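# Snap odd-numbered fruitlets off a branch onto the mat

## Task

Counting from the branch tip, break off every odd-numbered fruitlet (first, third, fifth and so on) so that each of them finishes lying on the mat underneath; dropping them straight from the branch is acceptable. The even-numbered fruitlets must stay attached. Striking a fruitlet hard or crushing one at maximum grip force may count as failure, and the result only counts if it holds once the robot stops supporting anything.

## Robot and tools

ROBOT. A single six-joint arm with a parallel two-finger gripper. Every row of numbers, and every per-joint list in a result, uses this unusual joint order: waist (joint_0), wrist pitch (joint_3), wrist roll (joint_5), shoulder (joint_1), elbow (joint_2), wrist yaw (joint_4). A seventh number, the gripper opening, follows. Trust this order over any other listing.

FRAMES. Positions are reported in the scene frame. Its origin sits on the table top directly beneath the arm base, +z points up, and +y is to the left when facing along +x. The base may be slightly tilted. In the gripper's own frame the fingers point along +x and close along y. end_effector_position is the spot between the finger pads, roughly 3 to 4 cm short of the fingertips. The reported hand position gets less accurate the farther the arm reaches.

ROW FORMAT. A row holds 7 plain numbers, each in [-1, 1]. The first six are joint offsets, not absolute angles, and they are scaled. A value of 1.0 means 0.9615 rad for the waist, shoulder and elbow, 1.713 rad for wrist pitch, 1.767 rad for wrist yaw and 1.728 rad for wrist roll. The seventh number is an absolute gripper opening. +1 is wide open, the empty fingers touch at about -0.80, and anything below that down to -1 closes no further. A full close takes at least about 0.5 s. The stated joint ranges in radians are: waist -3.054 to 3.054, shoulder 0.000 to 3.142, elbow 0.000 to 2.356, wrist pitch -1.571 to 1.571, wrist yaw -1.571 to 1.571, wrist roll -3.142 to 3.142. The real ends may differ by up to 0.010 rad.

execute_actions(actions): actions is a list of actions. Each action is a list of up to 15 rows, one row per 1/30 s control step, so one action lasts 0.5 s. If an action has fewer rows, its final row is repeated until 15 steps are done. Offsets in every row of an action are measured from the joint angles at the moment that action began, not from the previous row. For the first action in a call, that means the last angles a result reported. An empty list moves nothing and just returns the current state and images. If an action would push a joint more than 0.010 rad beyond its range, that action is refused. If the first action fails this check, or any action is malformed, the entire call is rejected. A joint asked to go past its true end is stopped there, and the result then reports "joint sent to its limit". Missing that line does not prove there is more room.

move(target, speed, blocking): target is one 7-number row. Its offsets are counted from the "Joint positions" in the latest result that listed them. All joints travel in step, each covering the same fraction of its path, so the hand follows a curve. A path takes 0.5 to 10 s. speed (0.01 to 2 rad/s, default 0.5) caps the joint that has the longest way to go. The opening value is applied immediately. Moves ignore obstacles, and a faster move or a target set deeper beyond a contact produces a harder impact or push. With blocking=false, the result comes back after 0.5 s while the arm keeps going. Use wait(0) to check on it. Other actions and moves are refused until a result shows it finished, unless you call stop. The "move:" line reports the ending: done, off_target, moving, held or fault. It also shows limits=held or limits=none, and names the joint farthest from its target.

wait(seconds): 0 to 10 s, holding the last command while time passes. It ends early if a running move finishes. stop() brakes a running move, and the fingers carry on. zoom_image(camera, region): region is [x0, y0, x1, y1] in image pixels from the top-left, at most 504 by 504. The cameras are cam_head_left, cam_head_right, cam_high, cam_low and cam_wrist, all 504x504. show_instructions() shows the reference pictures. read_manual(section) returns licence texts only. finished_scene(scene) ends the current scene, given its number, and reports whether it succeeded. It cannot be undone. Replying with no tool call also ends everything.

MOTION LIMITS. On each step, a joint's target may lead its measured angle by at most 0.211 rad (waist, shoulder, elbow), 0.213 (wrist pitch), 0.267 (wrist yaw) or 0.228 (wrist roll). Targets that would move the hand more than 70 mm from where it is get scaled back. Large changes therefore need several actions. Friction can leave a joint short of its goal, and tiny turns may not happen at all, so check Joint positions after each motion.

RESULTS. The state line gives hand position (m), orientation quaternion (wxyz) and velocities. Joint positions, Joint velocities and Joint targets use the joint order above, in rad and rad/s. The last entry is the pad gap in metres, 0.088 when fully open. grip_measured gives the opening on the command scale. It can be off by about 1 mm, and reads up to about 3 mm narrow while squeezing hard. To hold something, command about 0.07 below grip_measured, or less than that for a gentler hold. Items thinner than about 3 mm get proportionally less force. Other result lines include joint torques, external torque estimates (one line for each of the last few actions), per-step joint readings with HELD where a row was limited, "joint command not followed" when the clearance check interfered, MOTOR HOT from 50 °C, and OVER-TEMPERATURE FAULT.

AVOID. If contact torque reaches a joint's load limit (waist 17.2, shoulder 21.3, elbow 21.3, wrist pitch 5.61, wrist yaw 5.59, wrist roll 5.24 N m), the arm freezes for 10 s and the rest of the call is skipped. Do not hit fruitlets hard or grip them at full force; use light closes. Nothing may leave the table. Snapped fruitlets must rest on the mat on their own. Loose objects may occasionally be nudged by an outside push.

Each tool is called after "Request:" in YAML: its name, and indented under it one key for each argument.

## Session

Request:
execute_actions:
  actions: []

Scene clock: 0.00 s.
end_effector_position=(+0.3422, -0.2501, +0.2533) grip_measured=+0.832 end_effector_quat_wxyz=(-0.407, +0.624, -0.618, -0.251) end_effector_velocity=(-0.001, +0.001, -0.000) end_effector_angular_velocity=(+0.008, +0.011, +0.016)
Joint names: [waist, wrist pitch, wrist roll, shoulder, elbow, wrist yaw]
Joint positions: [-0.728 -0.905 -2.143  2.494  1.784 -0.211  0.08 ]
Joint velocities: [-0.002 -0.007 -0.022 -0.002 -0.002 -0.007 -0.   ]
Joint torques (N m, as the arm reports them, + toward a larger angle): no reading
External joint torques (N m, as the arm's controller estimates them; a push from outside toward a larger angle lowers the number): no reading
Heat: hottest waist 32 °C (+0.0 °C/min).
Joint targets: [-0.728 -0.905 -2.143 2.494 1.784 -0.211]
camera_calibration (this result's frames):
cam_wrist: T_world_to_cam=[[0.98694, -0.0720824, 0.144059, -0.381398], [-0.159612, -0.558302, 0.814139, -0.268304], [0.0217433, -0.826501, -0.562516, 0.00552874], [0, 0, 0, 1]] pos_world=[0.333472, -0.172717, 0.276491]

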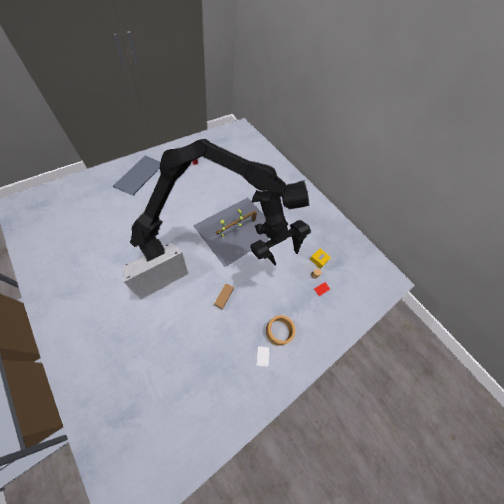

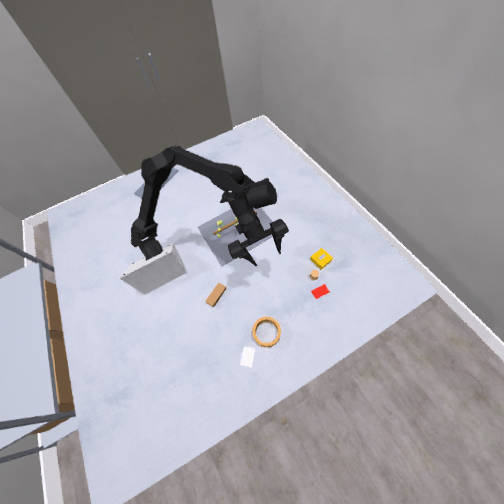

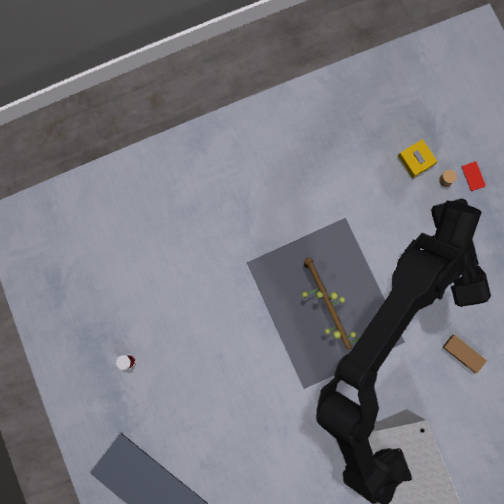

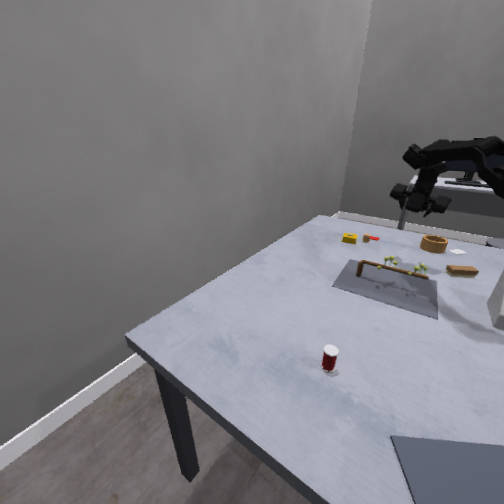

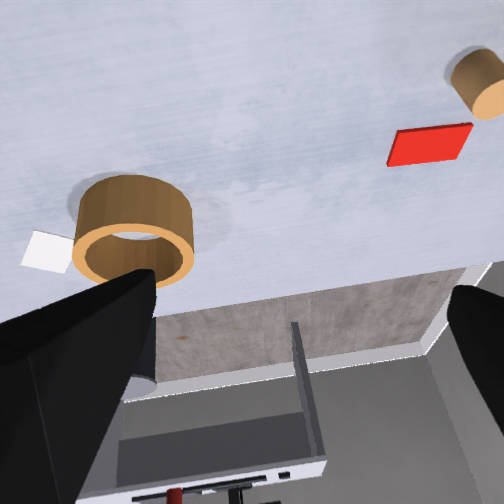

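Request:
zoom_image:
  camera: "cam_high"
  region: [270, 245, 390, 365]

Request:
zoom_image:
  camera: "cam_low"
  region: [345, 225, 445, 325]

Request:
show_instructions:

Region (270, 245, 390, 365) of cam_high's 504x504 image, scaled by 4.200, with more detail than that image has.

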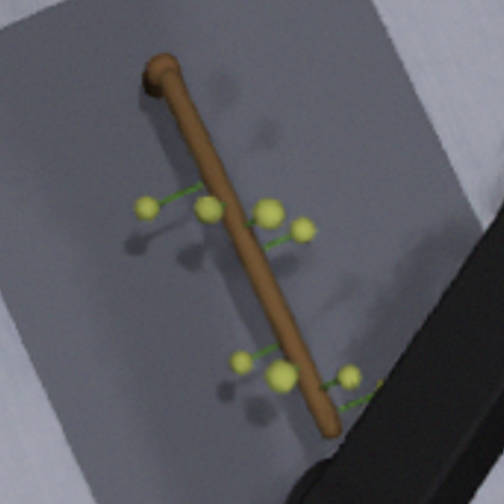

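Region (345, 225, 445, 325) of cam_low's 504x504 image, scaled by 5.040, with more detail than that image has.

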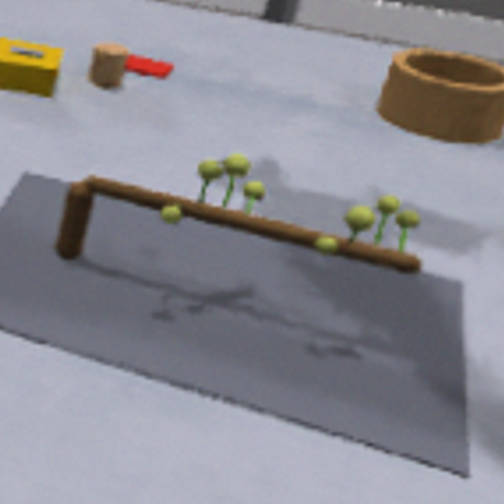

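Reference images for this scene: manual page 1, manual page 2, manual page 3, manual page 4.

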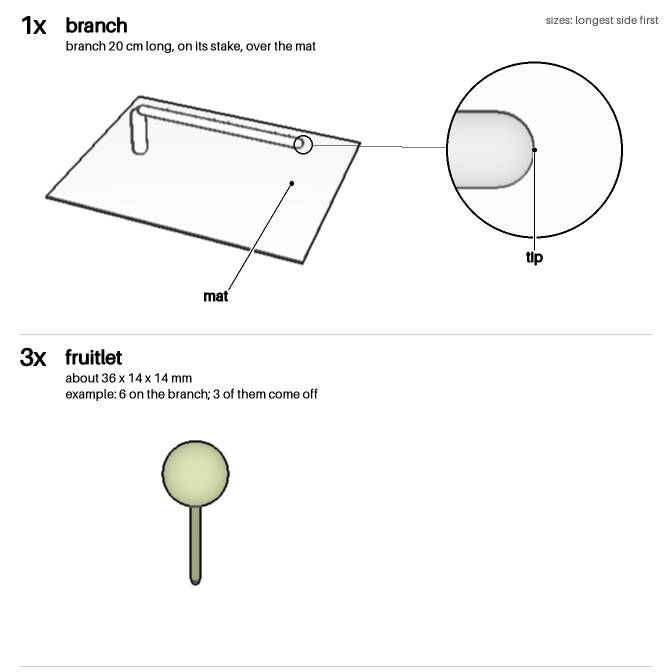

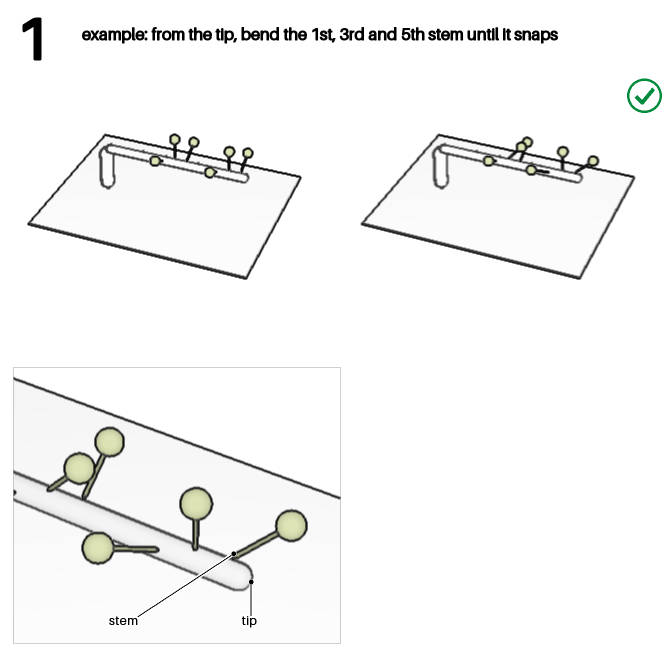

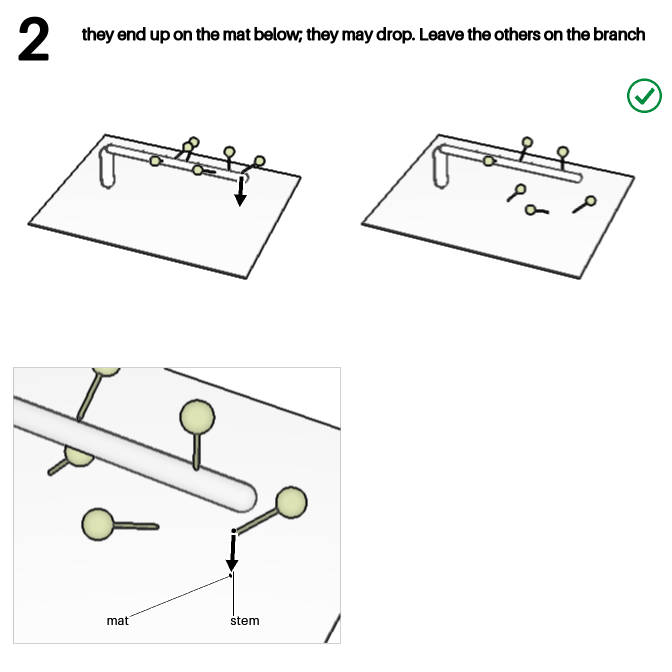

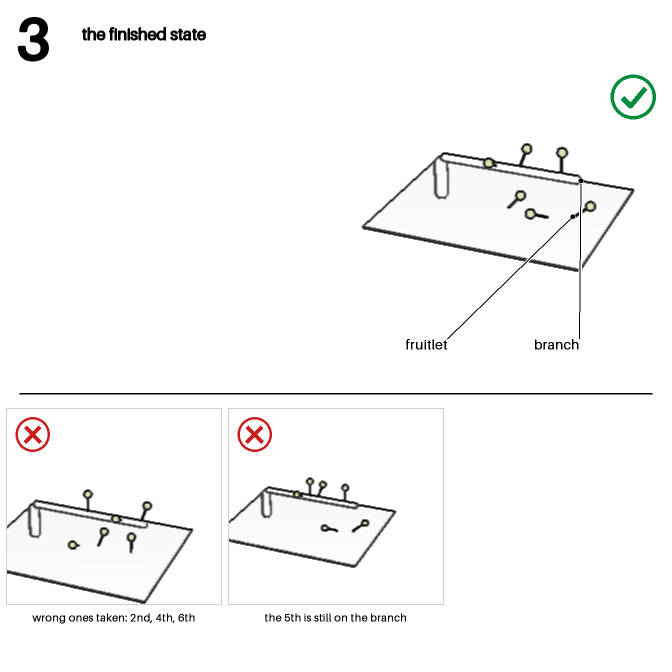

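Request:
move:
  target: [0.387,-0.289,0.28,-0.247,-0.078,-0.286,-0.2]

Scene clock: 14.87 s.
end_effector_position=(+0.3734, +0.0081, +0.1738) grip_measured=-0.198 end_effector_quat_wxyz=(+0.596, -0.376, +0.600, +0.377) end_effector_velocity=(-0.001, +0.005, +0.002) end_effector_angular_velocity=(+0.025, -0.002, -0.020)
Joint names: [waist, wrist pitch, wrist roll, shoulder, elbow, wrist yaw]
Joint positions: [-0.354 -1.398 -1.663  2.265  1.72  -0.712  0.029]
Joint velocities: [-0.002 -0.022  0.007 -0.002  0.002 -0.022 -0.   ]
Joint torques (N m, as the arm reports them, + toward a larger angle): [-6.01 -0.06  0.11 -6.76  1.98 -0.22]
External joint torques (N m, as the arm's controller estimates them; a push from outside toward a larger angle lowers the number): [ 0.85 -0.25  0.11 -0.69 -2.27 -0.16]
Heat: hottest waist 35 °C (+12.1 °C/min).
Joint targets: [-0.356 -1.400 -1.659 2.256 1.709 -0.716]
move: done; limits=none; farthest joint: the elbow, 0.010 radians from its target (0.075 radians at the start)
camera_calibration (this result's frames):
cam_wrist: T_world_to_cam=[[0.921235, -0.387225, -0.0371937, -0.323527], [-0.347431, -0.862013, 0.369086, 0.0954214], [-0.174981, -0.327092, -0.928651, 0.306513], [0, 0, 0, 1]] pos_world=[0.384831, 0.0572345, 0.237391]

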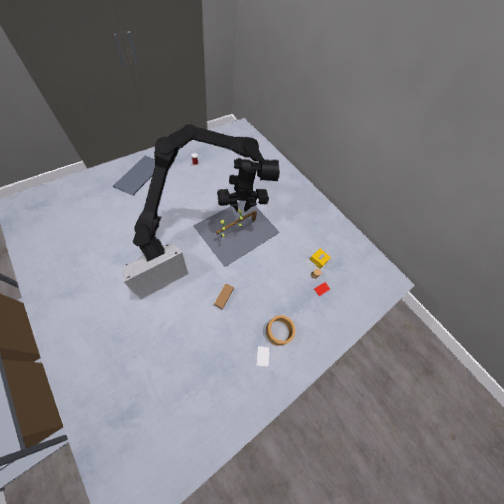

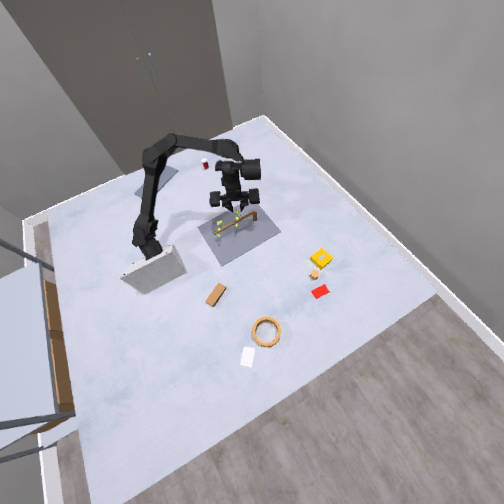

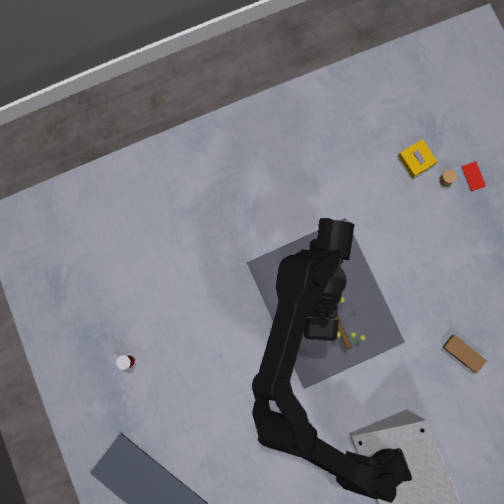

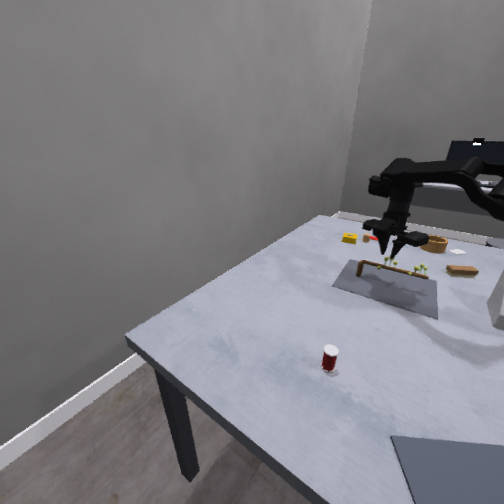

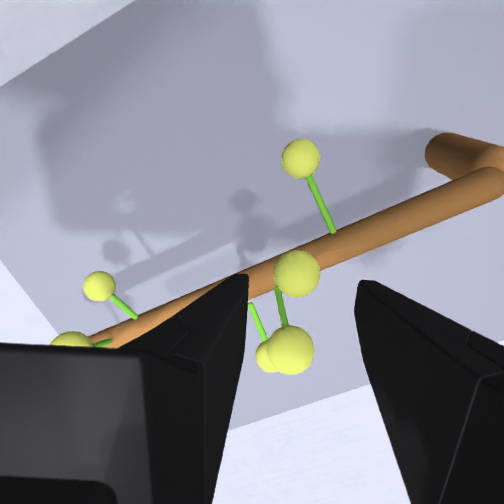

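Request:
move:
  target: [0.025,0.027,0,0.021,-0.043,0,-0.25]
  speed: 0.07

Request:
zoom_image:
  camera: "cam_low"
  region: [355, 225, 435, 305]

Scene clock: 21.70 s.
end_effector_position=(+0.3738, +0.0056, +0.1590) grip_measured=-0.248 end_effector_quat_wxyz=(+0.589, -0.379, +0.602, +0.385) end_effector_velocity=(+0.000, -0.002, +0.001) end_effector_angular_velocity=(-0.009, -0.003, +0.011)
Joint names: [waist, wrist pitch, wrist roll, shoulder, elbow, wrist yaw]
Joint positions: [-0.332 -1.354 -1.662  2.276  1.689 -0.712  0.027]
Joint velocities: [-0.002  0.007 -0.007 -0.002 -0.002  0.007  0.   ]
Joint torques (N m, as the arm reports them, + toward a larger angle): [-5.84  0.19  0.   -5.03  1.93 -0.03]
External joint torques (N m, as the arm's controller estimates them; a push from outside toward a larger angle lowers the number): [ 1.03  0.01  0.    1.08 -2.23  0.01]
Heat: hottest waist 36 °C (+11.1 °C/min).
Joint targets: [-0.330 -1.352 -1.663 2.285 1.678 -0.712]
move: off_target; limits=none; farthest joint: the elbow, 0.011 radians from its target (0.041 radians at the start)
camera_calibration (this result's frames):
cam_wrist: T_world_to_cam=[[0.927127, -0.371323, -0.0505426, -0.325583], [-0.327029, -0.867541, 0.374733, 0.0904031], [-0.182995, -0.330896, -0.925754, 0.294573], [0, 0, 0, 1]] pos_world=[0.385327, 0.0550048, 0.222369]

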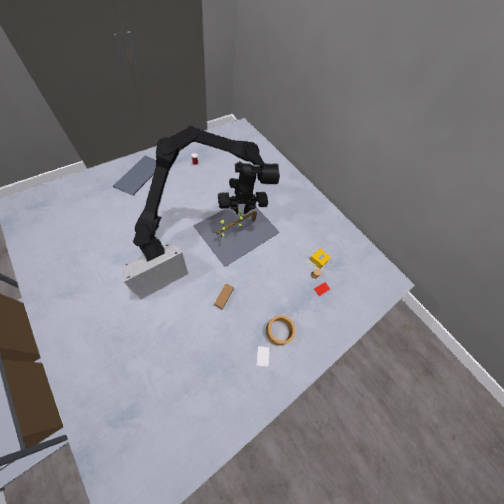

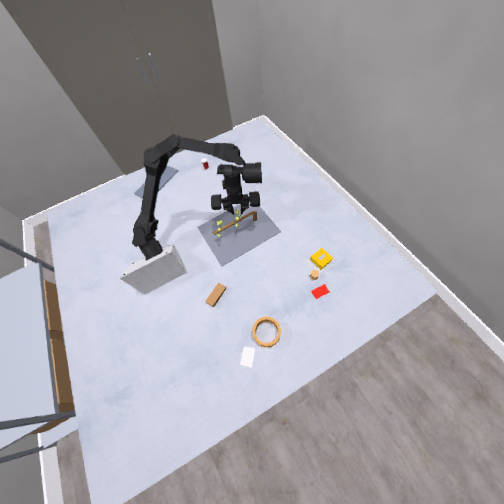

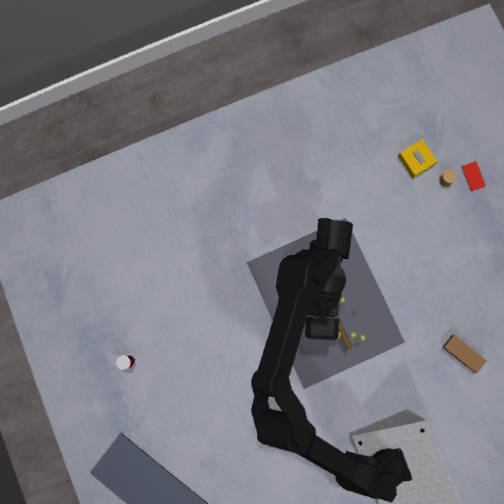

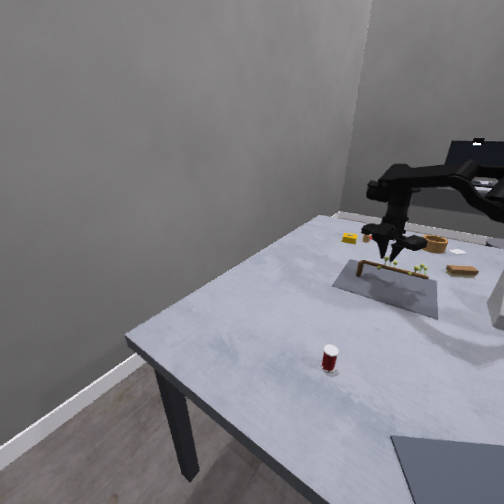

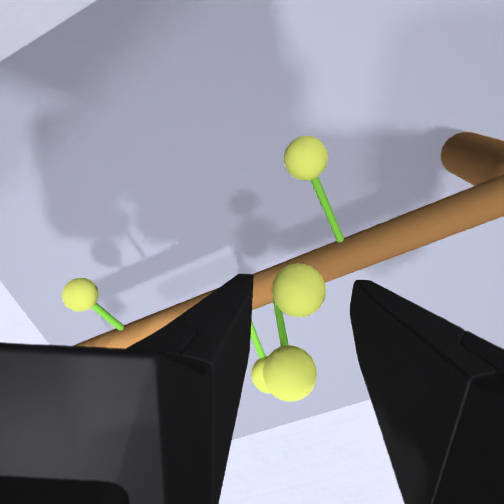

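Region (355, 225, 435, 305) of cam_low's 504x504 image, scaled by 6.300, with more detail than that image has.

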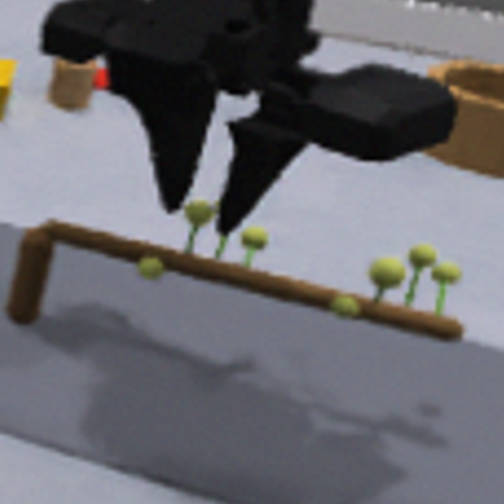

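Request:
move:
  target: [0.018,0.016,0,0.011,-0.035,0,-0.3]
  speed: 0.07

Request:
execute_actions:
  actions:
    - [[0,0,0,-0.006,-0.008,0,-0.51]]

Scene clock: 29.10 s.
end_effector_position=(+0.3727, +0.0059, +0.1498) grip_measured=-0.298 end_effector_quat_wxyz=(+0.583, -0.380, +0.603, +0.391) end_effector_velocity=(-0.006, +0.000, +0.000) end_effector_angular_velocity=(+0.004, +0.020, +0.003)
Joint names: [waist, wrist pitch, wrist roll, shoulder, elbow, wrist yaw]
Joint positions: [-0.315 -1.329 -1.662  2.278  1.666 -0.712  0.024]
Joint velocities: [-0.002 -0.022 -0.022 -0.002 -0.007  0.007 -0.   ]
Joint torques (N m, as the arm reports them, + toward a larger angle): [-5.85  0.17  0.   -5.06  1.87 -0.04]
External joint torques (N m, as the arm's controller estimates them; a push from outside toward a larger angle lowers the number): [ 1.07  0.05  0.01  1.05 -2.18  0.  ]
Heat: hottest waist 37 °C (+10.3 °C/min).
Joint targets: [-0.314 -1.327 -1.662 2.287 1.656 -0.712]
move: off_target; limits=none; farthest joint: the elbow, 0.011 radians from its target (0.034 radians at the start)
camera_calibration (this result's frames):
cam_wrist: T_world_to_cam=[[0.930809, -0.360362, -0.0611044, -0.324796], [-0.312475, -0.871288, 0.37844, 0.0878296], [-0.189615, -0.333162, -0.923607, 0.288176], [0, 0, 0, 1]] pos_world=[0.38441, 0.0554899, 0.213077]

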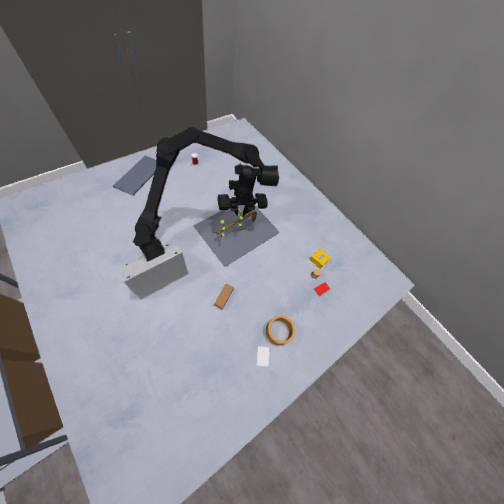

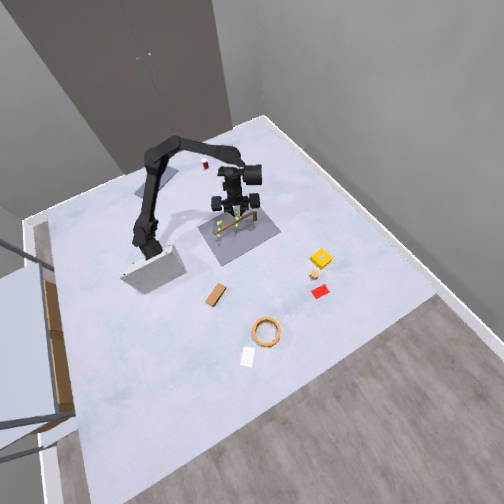

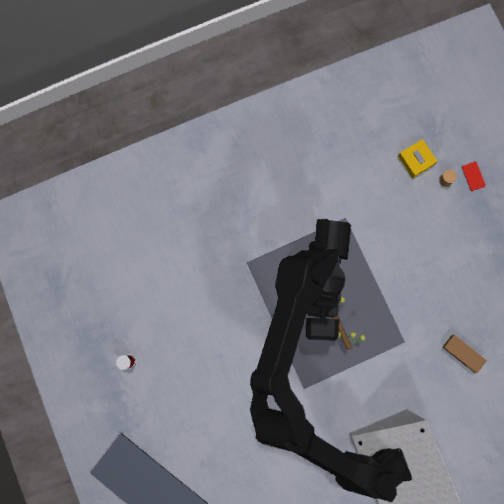

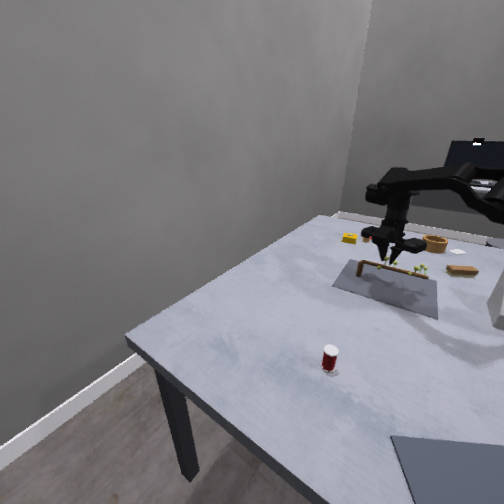

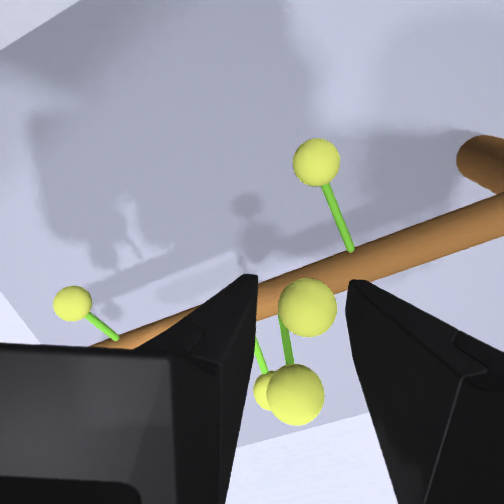

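Scene clock: 29.60 s.
end_effector_position=(+0.3727, +0.0059, +0.1498) grip_measured=-0.506 end_effector_quat_wxyz=(+0.583, -0.380, +0.603, +0.391) end_effector_velocity=(-0.005, +0.002, +0.000) end_effector_angular_velocity=(+0.016, +0.012, +0.002)
Joint names: [waist, wrist pitch, wrist roll, shoulder, elbow, wrist yaw]
Joint positions: [-0.315 -1.329 -1.662  2.278  1.666 -0.712  0.014]
Joint velocities: [-0.002 -0.022 -0.022 -0.002 -0.007 -0.007 -0.001]
Joint torques (N m, as the arm reports them, + toward a larger angle): [-5.92  0.03  0.01 -6.57  2.16 -0.03]
External joint torques (N m, as the arm's controller estimates them; a push from outside toward a larger angle lowers the number): [ 1.05 -0.09  0.01 -0.45 -1.91  0.  ]
Heat: hottest waist 37 °C (+10.1 °C/min).
Joint targets: [-0.315 -1.329 -1.662 2.273 1.659 -0.712]
Step readings (joint positions):
0: [-0.315 -1.329 -1.662 2.278 1.666 -0.712]
1: [-0.315 -1.329 -1.662 2.278 1.666 -0.712]
2: [-0.315 -1.329 -1.662 2.278 1.666 -0.712]
4: [-0.315 -1.329 -1.662 2.278 1.666 -0.712]
8: [-0.315 -1.329 -1.662 2.278 1.666 -0.712]
15: Joint positions above
camera_calibration (this result's frames):
cam_wrist: T_world_to_cam=[[0.930809, -0.360362, -0.0611044, -0.324796], [-0.312475, -0.871288, 0.37844, 0.0878296], [-0.189615, -0.333162, -0.923607, 0.288176], [0, 0, 0, 1]] pos_world=[0.38441, 0.0554899, 0.213077]

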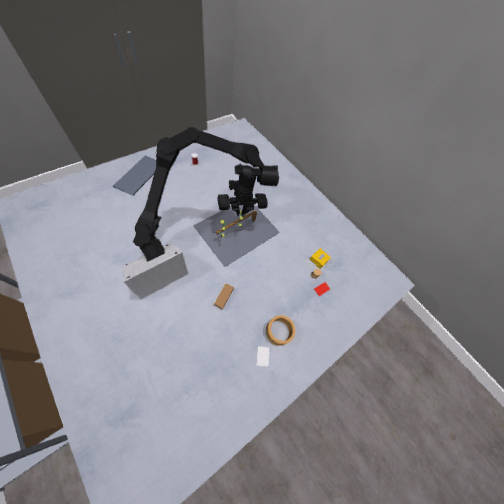

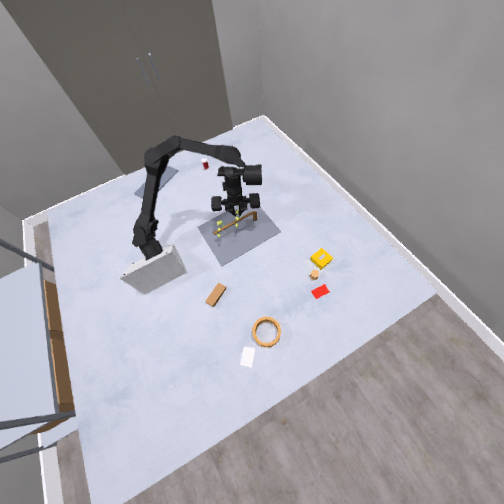

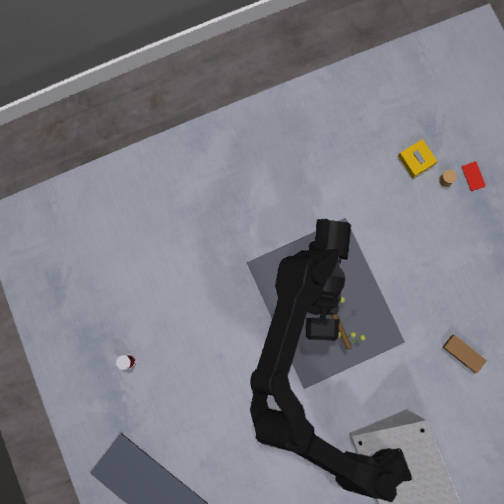

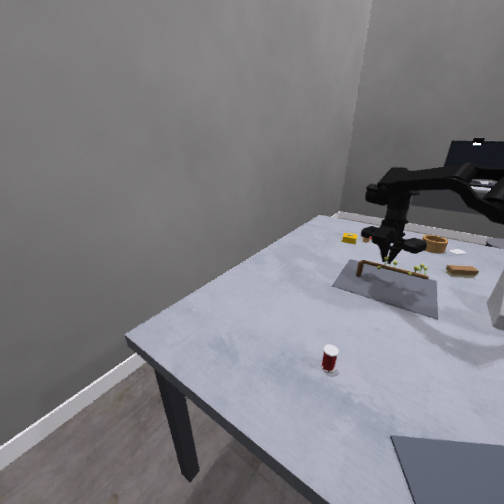

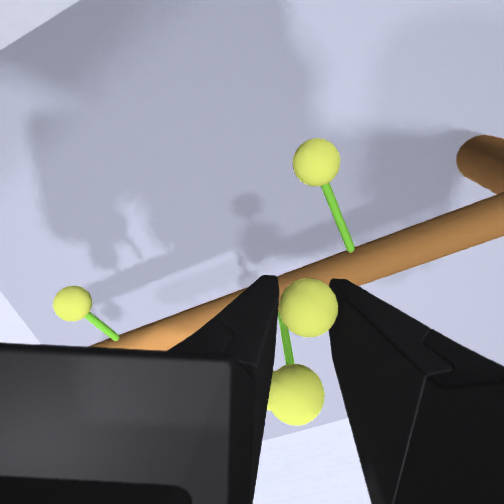

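Request:
move:
  target: [0.033,0.035,0,-0.12,-0.183,0,-0.525]
  speed: 0.08

Scene clock: 42.23 s.
end_effector_position=(+0.3467, +0.0224, +0.1375) grip_measured=-0.522 end_effector_quat_wxyz=(+0.572, -0.381, +0.606, +0.401) end_effector_velocity=(+0.001, +0.002, -0.000) end_effector_angular_velocity=(+0.019, -0.014, +0.006)
Joint names: [waist, wrist pitch, wrist roll, shoulder, elbow, wrist yaw]
Joint positions: [-0.285 -1.271 -1.662  2.173  1.501 -0.711  0.013]
Joint velocities: [-0.002  0.007 -0.007 -0.002 -0.007 -0.022 -0.   ]
Joint torques (N m, as the arm reports them, + toward a larger angle): [-5.47  0.12  0.01 -6.47  1.87 -0.08]
External joint torques (N m, as the arm's controller estimates them; a push from outside toward a larger angle lowers the number): [ 0.96  0.    0.01 -0.91 -2.13 -0.05]
Heat: hottest waist 39 °C (+9.9 °C/min).
Joint targets: [-0.283 -1.269 -1.662 2.163 1.490 -0.712]
move: off_target; limits=none; farthest joint: the shoulder, 0.011 radians from its target (0.116 radians at the start)
camera_calibration (this result's frames):
cam_wrist: T_world_to_cam=[[0.936115, -0.341705, -0.0832211, -0.29462], [-0.285924, -0.877224, 0.385648, 0.0886248], [-0.204782, -0.337216, -0.918885, 0.282065], [0, 0, 0, 1]] pos_world=[0.358899, 0.0721877, 0.200489]

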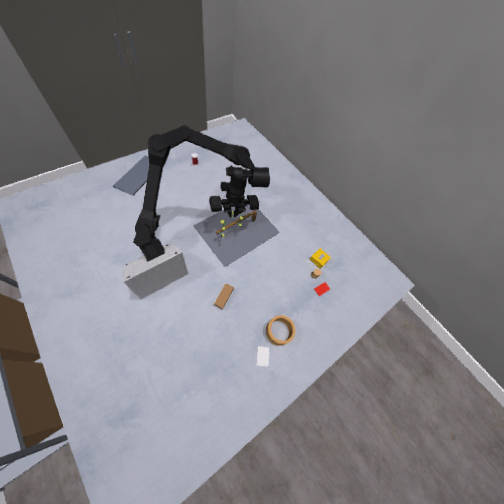

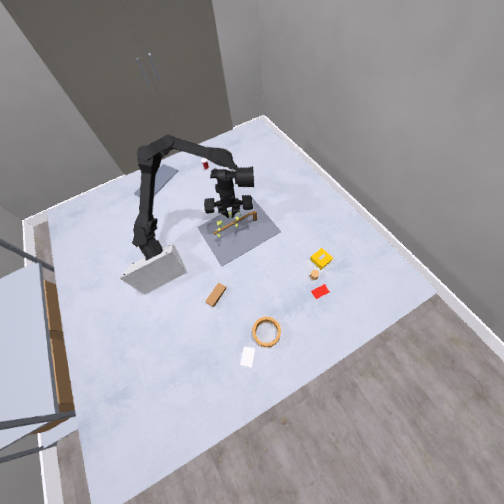

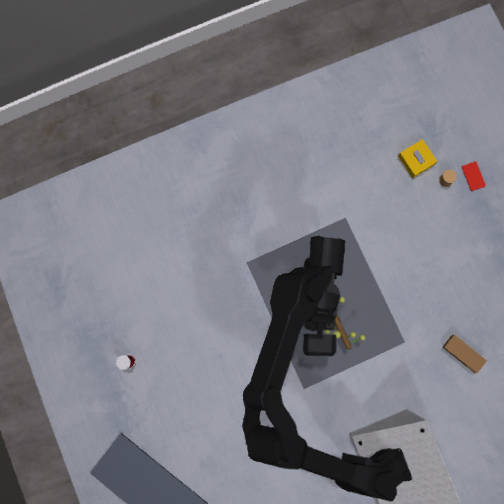

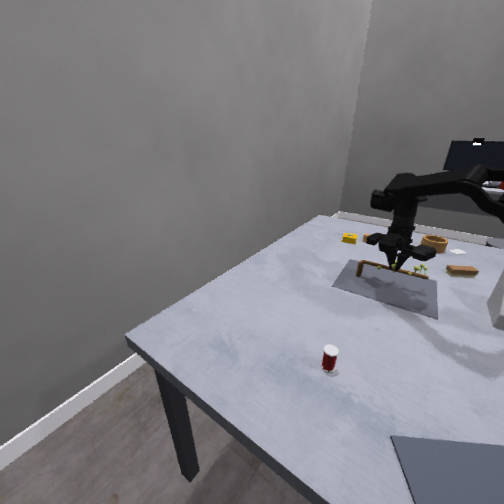

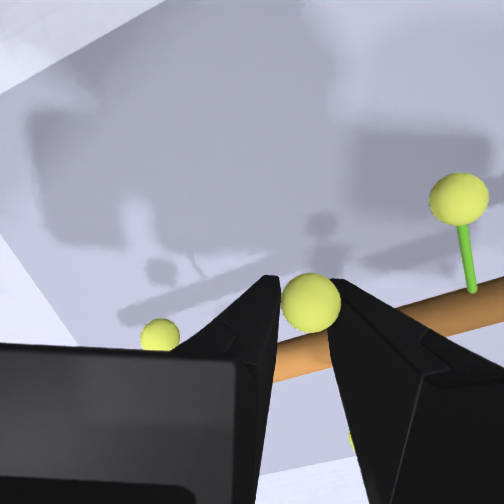

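Request:
move:
  target: [-0.075,-0.05,0,-0.047,0.06,0,-0.35]
  speed: 0.12

Request:
move:
  target: [-0.1,0.011,0.05,0.157,0.07,0.021,-0.3]
  speed: 0.2

Scene clock: 53.70 s.
end_effector_position=(+0.3447, +0.0231, +0.1716) grip_measured=-0.353 end_effector_quat_wxyz=(+0.596, -0.376, +0.601, +0.377) end_effector_velocity=(-0.002, +0.001, -0.000) end_effector_angular_velocity=(-0.003, +0.010, +0.004)
Joint names: [waist, wrist pitch, wrist roll, shoulder, elbow, wrist yaw]
Joint positions: [-0.354 -1.354 -1.662  2.137  1.547 -0.711  0.022]
Joint velocities: [ 0.002 -0.007 -0.007 -0.002 -0.002  0.007 -0.   ]
Joint torques (N m, as the arm reports them, + toward a larger angle): [-5.66 -0.05  0.01 -6.11  3.96 -0.05]
External joint torques (N m, as the arm's controller estimates them; a push from outside toward a larger angle lowers the number): [ 0.61 -0.24  0.01 -0.79 -0.23  0.  ]
Heat: hottest waist 40 °C (+8.9 °C/min).
Joint targets: [-0.357 -1.357 -1.662 2.128 1.559 -0.711]
move: off_target; limits=none; farthest joint: the elbow, 0.012 radians from its target (0.057 radians at the start)
camera_calibration (this result's frames):
cam_wrist: T_world_to_cam=[[0.920935, -0.38779, -0.0387077, -0.291038], [-0.347248, -0.861608, 0.370202, 0.0989393], [-0.176911, -0.327491, -0.928144, 0.304998], [0, 0, 0, 1]] pos_world=[0.356341, 0.0722694, 0.235189]

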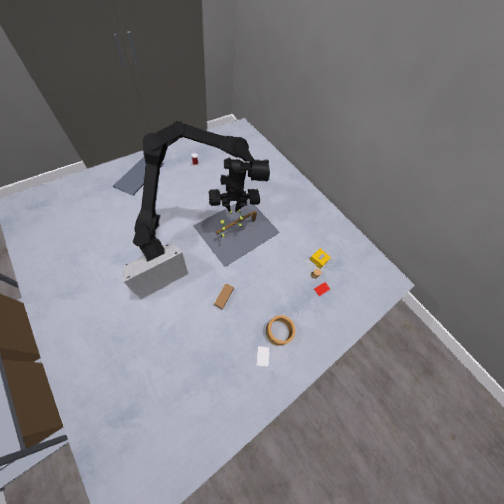

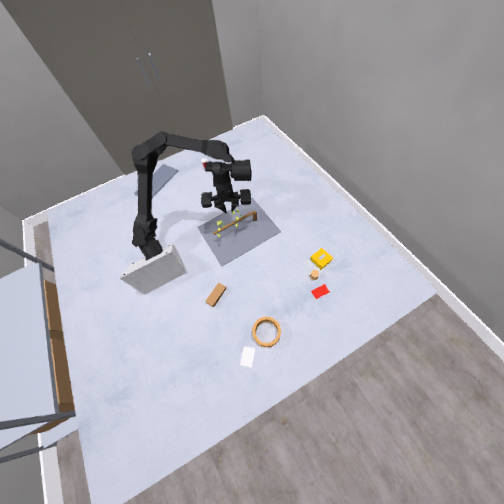

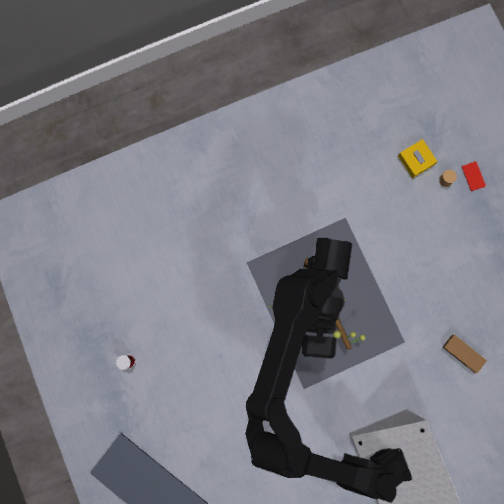

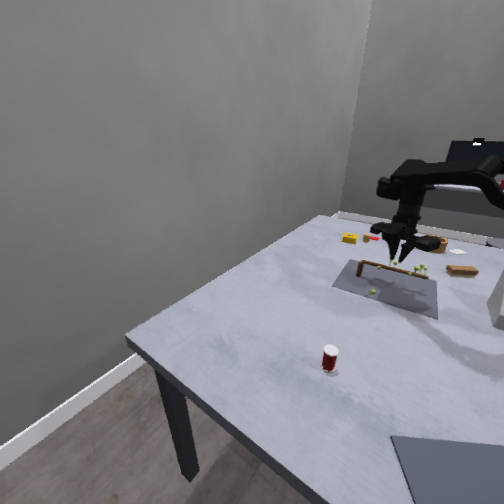

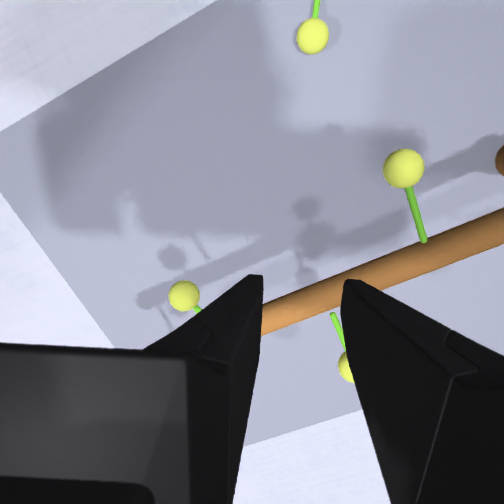

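Scene clock: 54.97 s.
end_effector_position=(+0.3455, -0.0333, +0.1713) grip_measured=-0.303 end_effector_quat_wxyz=(+0.631, -0.316, +0.633, +0.318) end_effector_velocity=(+0.002, +0.002, +0.001) end_effector_angular_velocity=(+0.014, -0.020, +0.025)
Joint names: [waist, wrist pitch, wrist roll, shoulder, elbow, wrist yaw]
Joint positions: [-0.447 -1.338 -1.58   2.279  1.602 -0.678  0.024]
Joint velocities: [-0.002  0.007 -0.022 -0.002 -0.002 -0.022 -0.   ]
Joint torques (N m, as the arm reports them, + toward a larger angle): [-5.73  0.2   0.1  -4.81  4.14  0.1 ]
External joint torques (N m, as the arm's controller estimates them; a push from outside toward a larger angle lowers the number): [ 0.75  0.    0.1   1.08 -0.21  0.15]
Heat: hottest waist 40 °C (+8.7 °C/min).
Joint targets: [-0.450 -1.336 -1.576 2.288 1.615 -0.674]
move: off_target; limits=none; farthest joint: the elbow, 0.012 radians from its target (0.067 radians at the start)
camera_calibration (this result's frames):
cam_wrist: T_world_to_cam=[[0.829399, -0.557469, -0.036413, -0.28805], [-0.507628, -0.779253, 0.367531, 0.109362], [-0.233262, -0.286346, -0.929298, 0.307377], [0, 0, 0, 1]] pos_world=[0.366123, 0.0126579, 0.234962]

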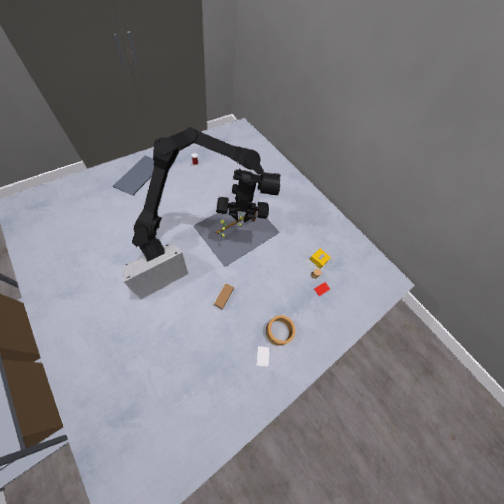

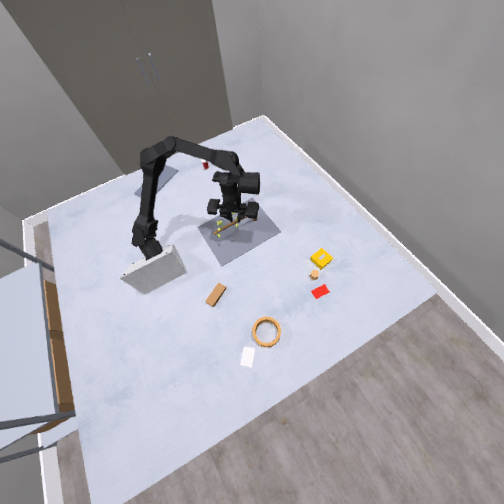

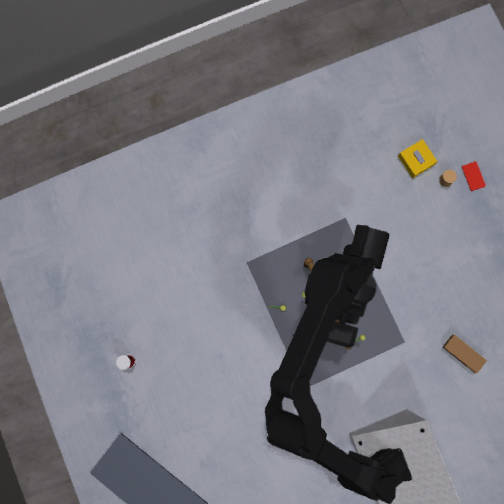

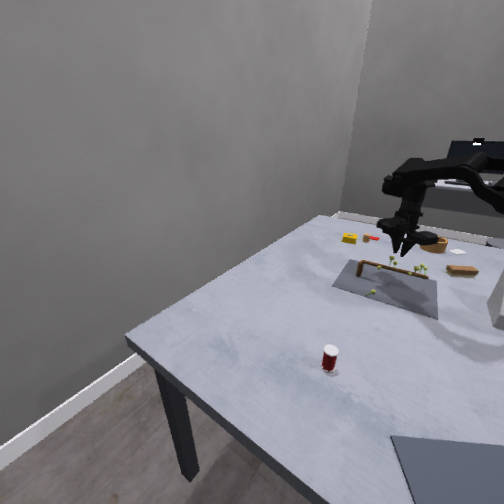

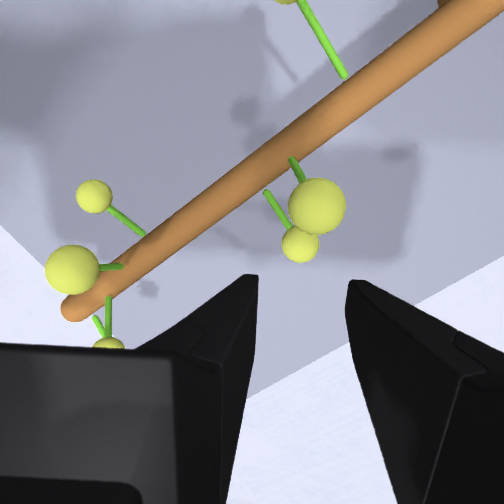

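Request:
move:
  target: [0.072,0.056,0.07,0.057,-0.061,0,-0.3]
  speed: 0.08

Scene clock: 63.53 s.
end_effector_position=(+0.3479, -0.0367, +0.1333) grip_measured=-0.303 end_effector_quat_wxyz=(+0.625, -0.287, +0.659, +0.303) end_effector_velocity=(-0.003, +0.003, +0.001) end_effector_angular_velocity=(+0.015, +0.008, -0.009)
Joint names: [waist, wrist pitch, wrist roll, shoulder, elbow, wrist yaw]
Joint positions: [-0.379 -1.244 -1.463  2.325  1.554 -0.678  0.024]
Joint velocities: [-0.002 -0.022 -0.007 -0.002 -0.002 -0.007  0.   ]
Joint torques (N m, as the arm reports them, + toward a larger angle): [-5.57  0.14  0.09 -5.08  1.96 -0.02]
External joint torques (N m, as the arm's controller estimates them; a push from outside toward a larger angle lowers the number): [ 1.06  0.03  0.09  1.11 -2.15  0.  ]
Heat: hottest waist 41 °C (+8.1 °C/min).
Joint targets: [-0.378 -1.242 -1.459 2.334 1.544 -0.678]
move: off_target; limits=none; farthest joint: the elbow, 0.011 radians from its target (0.059 radians at the start)
camera_calibration (this result's frames):
cam_wrist: T_world_to_cam=[[0.786135, -0.613596, -0.0741029, -0.275331], [-0.541718, -0.74179, 0.395334, 0.13144], [-0.297544, -0.270643, -0.915543, 0.292789], [0, 0, 0, 1]] pos_world=[0.374769, 0.00780023, 0.195696]

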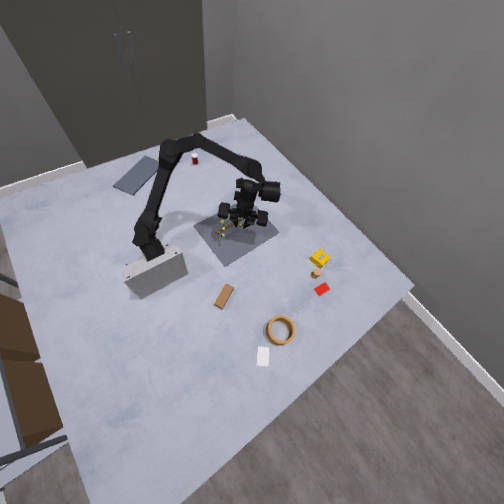

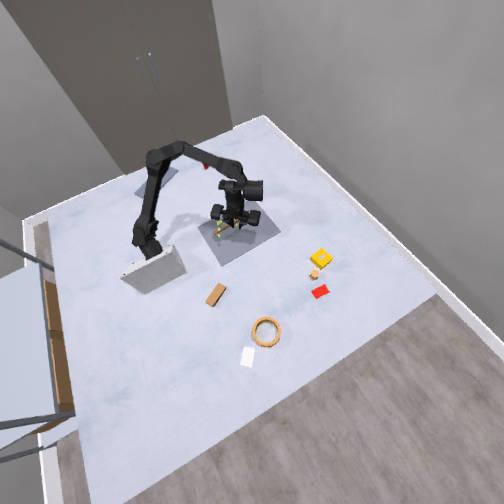

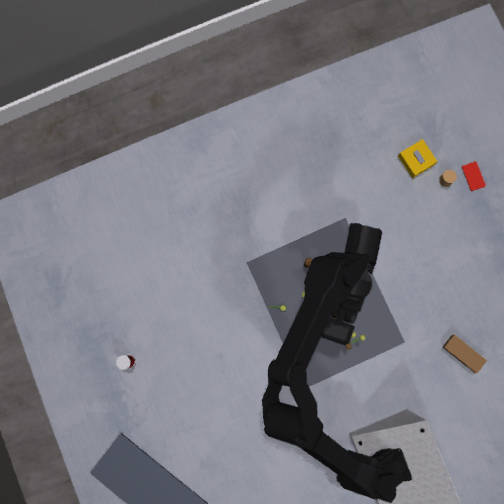

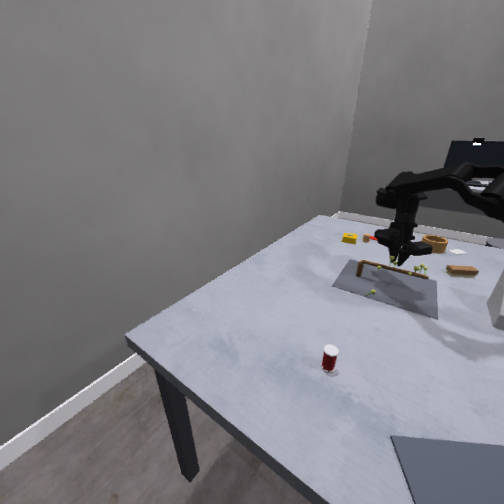

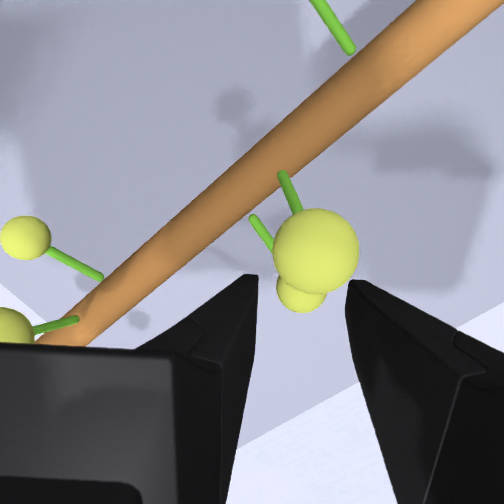

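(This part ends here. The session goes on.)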